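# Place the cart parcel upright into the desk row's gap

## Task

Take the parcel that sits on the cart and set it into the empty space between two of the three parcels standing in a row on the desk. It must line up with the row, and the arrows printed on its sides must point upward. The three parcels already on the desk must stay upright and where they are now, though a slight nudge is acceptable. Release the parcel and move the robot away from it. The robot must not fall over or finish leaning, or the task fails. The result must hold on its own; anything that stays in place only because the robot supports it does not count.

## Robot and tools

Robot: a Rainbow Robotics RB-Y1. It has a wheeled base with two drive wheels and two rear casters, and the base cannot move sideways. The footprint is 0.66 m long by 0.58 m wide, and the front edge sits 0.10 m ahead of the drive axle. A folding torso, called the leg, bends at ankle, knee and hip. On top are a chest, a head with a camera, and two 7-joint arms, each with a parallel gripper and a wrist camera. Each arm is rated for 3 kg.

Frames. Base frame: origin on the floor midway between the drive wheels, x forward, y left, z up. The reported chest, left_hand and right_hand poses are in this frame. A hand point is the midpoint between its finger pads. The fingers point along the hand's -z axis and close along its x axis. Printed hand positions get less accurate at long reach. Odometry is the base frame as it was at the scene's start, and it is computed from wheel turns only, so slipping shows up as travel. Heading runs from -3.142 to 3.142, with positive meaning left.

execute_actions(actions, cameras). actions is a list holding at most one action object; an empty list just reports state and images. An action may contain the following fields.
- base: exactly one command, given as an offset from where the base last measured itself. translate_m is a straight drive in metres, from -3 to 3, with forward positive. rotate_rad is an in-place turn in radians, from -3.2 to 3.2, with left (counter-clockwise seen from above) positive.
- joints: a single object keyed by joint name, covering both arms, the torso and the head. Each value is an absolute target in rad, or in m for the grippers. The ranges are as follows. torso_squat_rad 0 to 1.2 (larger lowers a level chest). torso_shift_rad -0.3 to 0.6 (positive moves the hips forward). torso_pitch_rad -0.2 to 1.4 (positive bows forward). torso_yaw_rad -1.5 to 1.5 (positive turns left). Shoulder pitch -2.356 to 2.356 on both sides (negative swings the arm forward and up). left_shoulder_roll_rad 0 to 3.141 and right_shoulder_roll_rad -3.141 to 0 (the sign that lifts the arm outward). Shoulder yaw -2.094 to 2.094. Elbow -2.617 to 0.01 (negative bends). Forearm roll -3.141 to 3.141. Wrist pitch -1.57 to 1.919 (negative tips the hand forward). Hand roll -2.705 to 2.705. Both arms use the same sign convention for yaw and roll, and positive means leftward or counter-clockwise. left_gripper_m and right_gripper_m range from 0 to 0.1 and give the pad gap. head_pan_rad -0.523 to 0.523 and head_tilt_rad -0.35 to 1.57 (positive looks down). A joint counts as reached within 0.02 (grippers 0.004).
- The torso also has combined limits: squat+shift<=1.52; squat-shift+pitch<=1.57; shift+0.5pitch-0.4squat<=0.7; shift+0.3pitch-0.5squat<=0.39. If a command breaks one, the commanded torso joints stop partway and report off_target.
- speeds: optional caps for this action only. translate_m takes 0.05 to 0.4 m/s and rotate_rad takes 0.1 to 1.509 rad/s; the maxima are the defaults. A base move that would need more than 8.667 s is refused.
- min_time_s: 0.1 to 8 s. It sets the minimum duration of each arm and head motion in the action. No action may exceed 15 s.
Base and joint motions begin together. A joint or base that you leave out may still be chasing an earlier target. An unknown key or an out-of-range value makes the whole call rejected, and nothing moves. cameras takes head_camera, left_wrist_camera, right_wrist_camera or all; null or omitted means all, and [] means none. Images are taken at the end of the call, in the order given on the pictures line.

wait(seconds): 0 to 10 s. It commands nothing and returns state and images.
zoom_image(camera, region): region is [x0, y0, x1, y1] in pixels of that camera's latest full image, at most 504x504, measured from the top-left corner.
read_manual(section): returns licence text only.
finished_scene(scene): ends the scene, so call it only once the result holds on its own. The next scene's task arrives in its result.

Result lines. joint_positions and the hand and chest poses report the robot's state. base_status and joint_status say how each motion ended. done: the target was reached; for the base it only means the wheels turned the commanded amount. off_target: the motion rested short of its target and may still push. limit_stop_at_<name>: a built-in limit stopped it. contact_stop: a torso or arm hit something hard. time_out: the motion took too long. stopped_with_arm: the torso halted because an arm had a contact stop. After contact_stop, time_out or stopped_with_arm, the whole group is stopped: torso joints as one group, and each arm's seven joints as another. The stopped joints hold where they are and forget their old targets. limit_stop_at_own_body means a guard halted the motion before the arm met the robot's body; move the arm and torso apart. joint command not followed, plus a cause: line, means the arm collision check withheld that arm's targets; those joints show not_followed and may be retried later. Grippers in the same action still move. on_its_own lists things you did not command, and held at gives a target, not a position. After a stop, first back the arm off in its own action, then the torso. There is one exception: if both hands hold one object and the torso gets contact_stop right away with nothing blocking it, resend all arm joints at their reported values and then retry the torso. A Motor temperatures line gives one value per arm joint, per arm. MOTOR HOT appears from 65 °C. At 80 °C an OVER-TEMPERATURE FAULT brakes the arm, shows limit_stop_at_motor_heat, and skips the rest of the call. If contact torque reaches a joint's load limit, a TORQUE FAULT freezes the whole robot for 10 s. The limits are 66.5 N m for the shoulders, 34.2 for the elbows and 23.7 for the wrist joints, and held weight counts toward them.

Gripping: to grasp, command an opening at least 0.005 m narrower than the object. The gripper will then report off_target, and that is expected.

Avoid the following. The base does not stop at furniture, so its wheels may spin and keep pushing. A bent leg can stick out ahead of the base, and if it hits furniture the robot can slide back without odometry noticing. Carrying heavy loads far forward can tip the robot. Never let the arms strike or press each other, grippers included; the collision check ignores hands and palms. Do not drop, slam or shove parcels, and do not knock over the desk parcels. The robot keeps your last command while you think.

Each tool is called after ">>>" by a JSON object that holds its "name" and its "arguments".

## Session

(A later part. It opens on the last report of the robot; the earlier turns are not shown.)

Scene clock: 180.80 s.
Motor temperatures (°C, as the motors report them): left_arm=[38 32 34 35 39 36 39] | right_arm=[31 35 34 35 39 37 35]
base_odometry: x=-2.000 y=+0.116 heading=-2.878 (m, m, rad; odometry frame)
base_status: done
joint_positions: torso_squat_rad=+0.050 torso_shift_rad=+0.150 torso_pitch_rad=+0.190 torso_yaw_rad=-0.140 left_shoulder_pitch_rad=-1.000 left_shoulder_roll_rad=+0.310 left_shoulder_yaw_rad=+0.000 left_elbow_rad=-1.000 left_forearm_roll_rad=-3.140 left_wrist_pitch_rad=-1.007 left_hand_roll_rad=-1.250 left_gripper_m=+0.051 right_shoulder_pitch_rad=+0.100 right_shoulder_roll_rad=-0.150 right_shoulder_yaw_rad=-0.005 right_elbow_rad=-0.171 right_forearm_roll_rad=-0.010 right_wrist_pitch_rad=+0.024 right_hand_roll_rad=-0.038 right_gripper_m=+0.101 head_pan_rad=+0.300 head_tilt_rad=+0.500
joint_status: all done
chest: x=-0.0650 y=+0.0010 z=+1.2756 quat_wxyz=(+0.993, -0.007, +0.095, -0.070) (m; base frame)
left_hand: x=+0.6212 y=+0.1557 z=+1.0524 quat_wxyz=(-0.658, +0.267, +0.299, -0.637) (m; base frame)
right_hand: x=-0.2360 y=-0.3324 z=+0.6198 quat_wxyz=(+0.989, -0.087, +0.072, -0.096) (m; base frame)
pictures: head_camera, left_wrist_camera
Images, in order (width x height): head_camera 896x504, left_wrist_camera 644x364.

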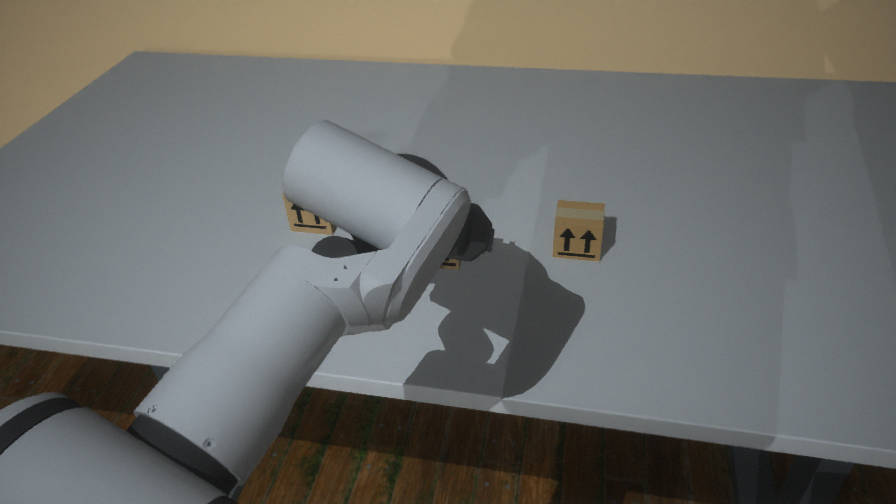

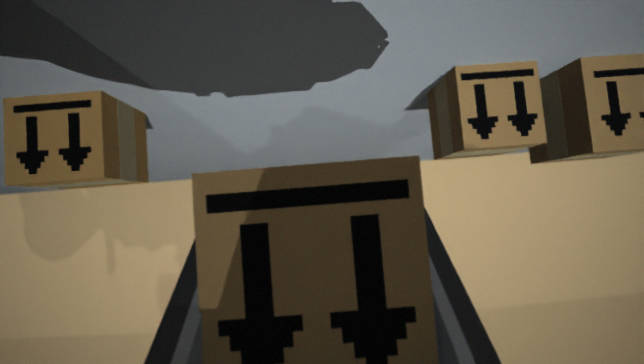

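>>> {"name": "execute_actions", "arguments": {"actions": [{"base":{"translate_m":0.11},"joints":{"torso_squat_rad":0.33,"head_pan_rad":0.14}}], "cameras": ["left_wrist_camera","head_camera"]}}

Scene clock: 187.77 s.
Motor temperatures (°C, as the motors report them): left_arm=[38 32 34 35 39 36 39] | right_arm=[31 35 34 35 39 37 35]
base_odometry: x=-2.106 y=+0.087 heading=-2.878 (m, m, rad; odometry frame)
base_status: done
joint_positions: torso_squat_rad=+0.330 torso_shift_rad=+0.150 torso_pitch_rad=+0.190 torso_yaw_rad=-0.140 left_shoulder_pitch_rad=-1.000 left_shoulder_roll_rad=+0.310 left_shoulder_yaw_rad=+0.000 left_elbow_rad=-1.000 left_forearm_roll_rad=-3.140 left_wrist_pitch_rad=-1.007 left_hand_roll_rad=-1.250 left_gripper_m=+0.051 right_shoulder_pitch_rad=+0.100 right_shoulder_roll_rad=-0.150 right_shoulder_yaw_rad=-0.005 right_elbow_rad=-0.171 right_forearm_roll_rad=-0.010 right_wrist_pitch_rad=+0.024 right_hand_roll_rad=-0.038 right_gripper_m=+0.101 head_pan_rad=+0.140 head_tilt_rad=+0.500
joint_status: all done
chest: x=-0.0706 y=+0.0010 z=+1.2392 quat_wxyz=(+0.993, -0.007, +0.095, -0.070) (m; base frame)
left_hand: x=+0.6156 y=+0.1556 z=+1.0162 quat_wxyz=(-0.658, +0.267, +0.299, -0.637) (m; base frame)
right_hand: x=-0.2415 y=-0.3325 z=+0.5833 quat_wxyz=(+0.989, -0.087, +0.072, -0.096) (m; base frame)
pictures: head_camera, left_wrist_camera
Images, in order (width x height): head_camera 896x504, left_wrist_camera 644x364.

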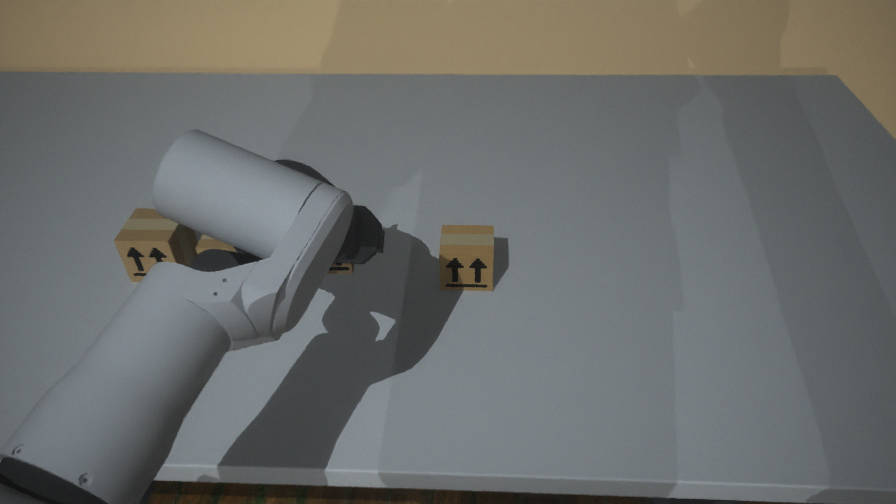

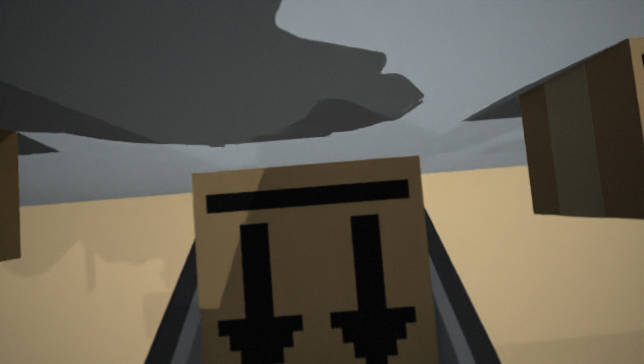

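>>> {"name": "execute_actions", "arguments": {"actions": [{"base":{"translate_m":0.012},"joints":{"torso_squat_rad":0.42,"torso_yaw_rad":-0.165}}], "cameras": ["left_wrist_camera","head_camera"]}}

Scene clock: 194.57 s.
Motor temperatures (°C, as the motors report them): left_arm=[38 32 34 35 39 36 39] | right_arm=[31 35 34 35 39 37 35]
base_odometry: x=-2.118 y=+0.084 heading=-2.878 (m, m, rad; odometry frame)
base_status: done
joint_positions: torso_squat_rad=+0.420 torso_shift_rad=+0.150 torso_pitch_rad=+0.190 torso_yaw_rad=-0.165 left_shoulder_pitch_rad=-1.000 left_shoulder_roll_rad=+0.310 left_shoulder_yaw_rad=+0.000 left_elbow_rad=-1.000 left_forearm_roll_rad=-3.140 left_wrist_pitch_rad=-1.007 left_hand_roll_rad=-1.250 left_gripper_m=+0.051 right_shoulder_pitch_rad=+0.100 right_shoulder_roll_rad=-0.150 right_shoulder_yaw_rad=-0.005 right_elbow_rad=-0.171 right_forearm_roll_rad=-0.010 right_wrist_pitch_rad=+0.024 right_hand_roll_rad=-0.038 right_gripper_m=+0.101 head_pan_rad=+0.140 head_tilt_rad=+0.500
joint_status: all done
chest: x=-0.0741 y=+0.0010 z=+1.2164 quat_wxyz=(+0.992, -0.008, +0.094, -0.082) (m; base frame)
left_hand: x=+0.6158 y=+0.1377 z=+0.9927 quat_wxyz=(-0.665, +0.272, +0.295, -0.629) (m; base frame)
right_hand: x=-0.2531 y=-0.3313 z=+0.5620 quat_wxyz=(+0.987, -0.088, +0.073, -0.109) (m; base frame)
pictures: head_camera, left_wrist_camera
Images, in order (width x height): head_camera 896x504, left_wrist_camera 644x364.

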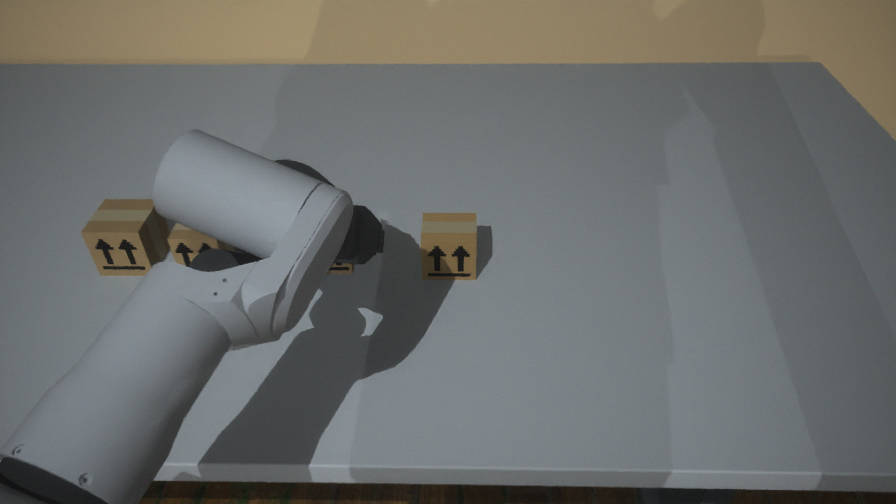

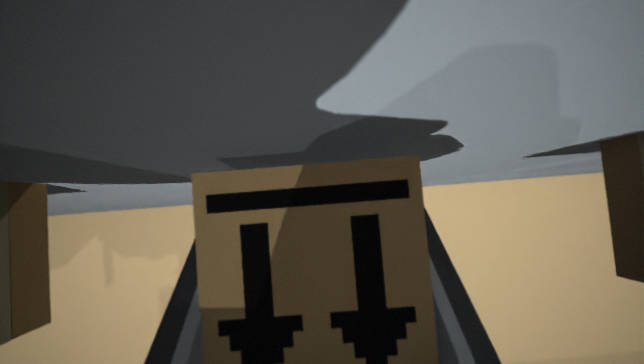

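About 6 mm left.

>>> {"name": "execute_actions", "arguments": {"actions": [{"joints":{"torso_squat_rad":0.441}}], "cameras": ["left_wrist_camera"]}}

>>> {"name": "execute_actions", "arguments": {"actions": [{"joints":{"left_gripper_m":0.085}}], "cameras": ["left_wrist_camera"]}}

>>> {"name": "execute_actions", "arguments": {"actions": [{"base":{"translate_m":-0.6},"joints":{"torso_squat_rad":0.3,"head_tilt_rad":0.3}}], "cameras": ["left_wrist_camera","head_camera"]}}

Scene clock: 201.70 s.
Motor temperatures (°C, as the motors report them): left_arm=[38 32 34 35 39 36 39] | right_arm=[31 35 34 35 39 37 35]
base_odometry: x=-2.118 y=+0.084 heading=-2.878 (m, m, rad; odometry frame)
base_status: not commanded
joint_positions: torso_squat_rad=+0.441 torso_shift_rad=+0.150 torso_pitch_rad=+0.190 torso_yaw_rad=-0.165 left_shoulder_pitch_rad=-1.000 left_shoulder_roll_rad=+0.310 left_shoulder_yaw_rad=+0.000 left_elbow_rad=-1.000 left_forearm_roll_rad=-3.140 left_wrist_pitch_rad=-1.007 left_hand_roll_rad=-1.250 left_gripper_m=+0.051 right_shoulder_pitch_rad=+0.100 right_shoulder_roll_rad=-0.150 right_shoulder_yaw_rad=-0.005 right_elbow_rad=-0.171 right_forearm_roll_rad=-0.010 right_wrist_pitch_rad=+0.024 right_hand_roll_rad=-0.038 right_gripper_m=+0.101 head_pan_rad=+0.140 head_tilt_rad=+0.500
joint_status: all done
chest: x=-0.0750 y=+0.0009 z=+1.2103 quat_wxyz=(+0.992, -0.008, +0.094, -0.082) (m; base frame)
left_hand: x=+0.6148 y=+0.1377 z=+0.9867 quat_wxyz=(-0.665, +0.273, +0.295, -0.629) (m; base frame)
right_hand: x=-0.2540 y=-0.3313 z=+0.5560 quat_wxyz=(+0.987, -0.088, +0.073, -0.109) (m; base frame)
pictures: left_wrist_camera
Images, in order (width x height): left_wrist_camera 644x364.

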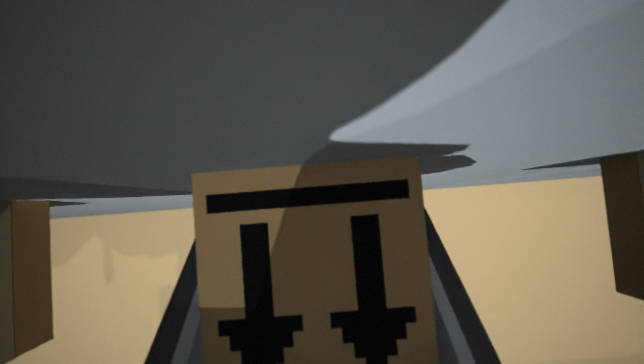

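Scene clock: 202.63 s.
Motor temperatures (°C, as the motors report them): left_arm=[38 32 34 35 39 36 39] | right_arm=[31 35 34 35 39 37 35]
base_odometry: x=-2.118 y=+0.084 heading=-2.878 (m, m, rad; odometry frame)
base_status: not commanded
joint_positions: torso_squat_rad=+0.441 torso_shift_rad=+0.150 torso_pitch_rad=+0.190 torso_yaw_rad=-0.165 left_shoulder_pitch_rad=-1.000 left_shoulder_roll_rad=+0.310 left_shoulder_yaw_rad=+0.000 left_elbow_rad=-1.000 left_forearm_roll_rad=-3.140 left_wrist_pitch_rad=-1.007 left_hand_roll_rad=-1.250 left_gripper_m=+0.085 right_shoulder_pitch_rad=+0.100 right_shoulder_roll_rad=-0.150 right_shoulder_yaw_rad=-0.005 right_elbow_rad=-0.171 right_forearm_roll_rad=-0.010 right_wrist_pitch_rad=+0.024 right_hand_roll_rad=-0.038 right_gripper_m=+0.101 head_pan_rad=+0.140 head_tilt_rad=+0.500
joint_status: all done
chest: x=-0.0750 y=+0.0009 z=+1.2103 quat_wxyz=(+0.992, -0.008, +0.094, -0.082) (m; base frame)
left_hand: x=+0.6148 y=+0.1377 z=+0.9867 quat_wxyz=(-0.665, +0.273, +0.295, -0.629) (m; base frame)
right_hand: x=-0.2540 y=-0.3313 z=+0.5560 quat_wxyz=(+0.987, -0.088, +0.073, -0.109) (m; base frame)
pictures: left_wrist_camera
Images, in order (width x height): left_wrist_camera 644x364.

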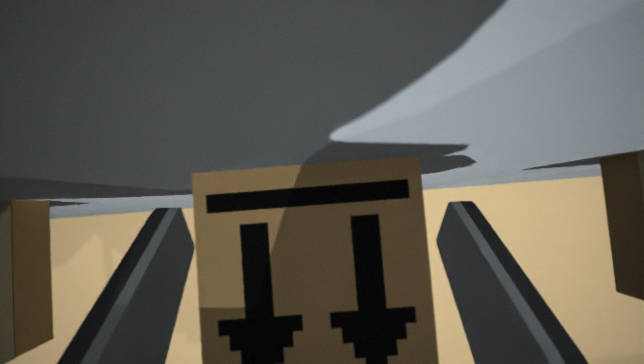

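Scene clock: 206.03 s.
Motor temperatures (°C, as the motors report them): left_arm=[38 32 34 35 39 36 39] | right_arm=[31 35 34 35 39 37 35]
base_odometry: x=-1.538 y=+0.240 heading=-2.878 (m, m, rad; odometry frame)
base_status: done
joint_positions: torso_squat_rad=+0.300 torso_shift_rad=+0.150 torso_pitch_rad=+0.190 torso_yaw_rad=-0.165 left_shoulder_pitch_rad=-1.000 left_shoulder_roll_rad=+0.310 left_shoulder_yaw_rad=+0.000 left_elbow_rad=-1.000 left_forearm_roll_rad=-3.140 left_wrist_pitch_rad=-1.007 left_hand_roll_rad=-1.250 left_gripper_m=+0.085 right_shoulder_pitch_rad=+0.100 right_shoulder_roll_rad=-0.150 right_shoulder_yaw_rad=-0.005 right_elbow_rad=-0.171 right_forearm_roll_rad=-0.010 right_wrist_pitch_rad=+0.024 right_hand_roll_rad=-0.038 right_gripper_m=+0.101 head_pan_rad=+0.140 head_tilt_rad=+0.300
joint_status: all done
chest: x=-0.0696 y=+0.0010 z=+1.2456 quat_wxyz=(+0.992, -0.008, +0.094, -0.082) (m; base frame)
left_hand: x=+0.6202 y=+0.1378 z=+1.0219 quat_wxyz=(-0.665, +0.272, +0.295, -0.629) (m; base frame)
right_hand: x=-0.2488 y=-0.3312 z=+0.5913 quat_wxyz=(+0.987, -0.088, +0.073, -0.109) (m; base frame)
pictures: head_camera, left_wrist_camera
Images, in order (width x height): head_camera 896x504, left_wrist_camera 644x364.

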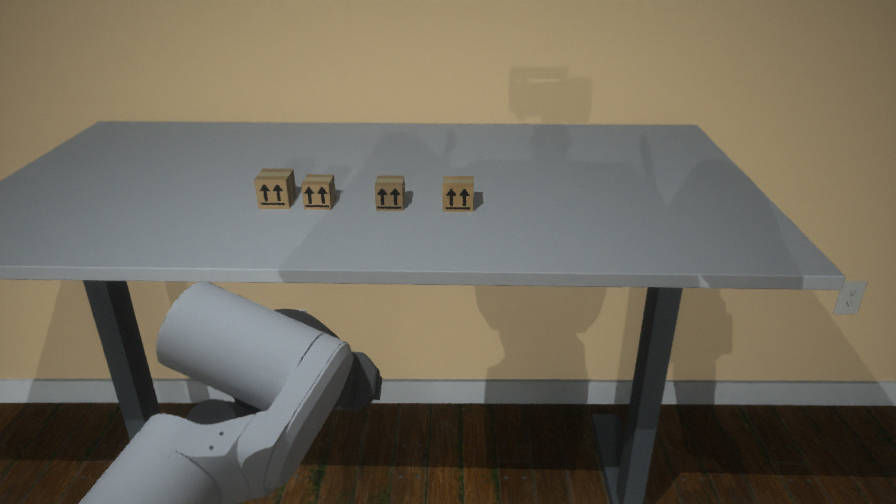

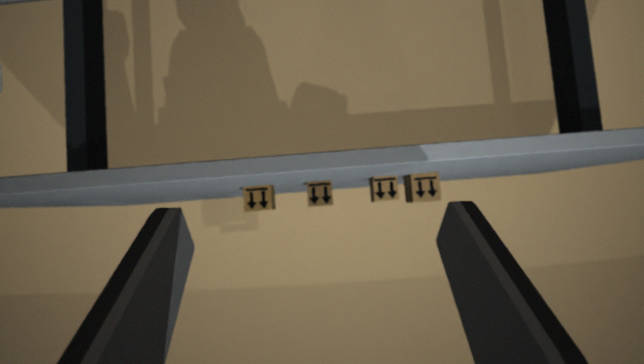

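>>> {"name": "finished_scene", "arguments": {"scene": 1}}

The scene is finished: the task was done.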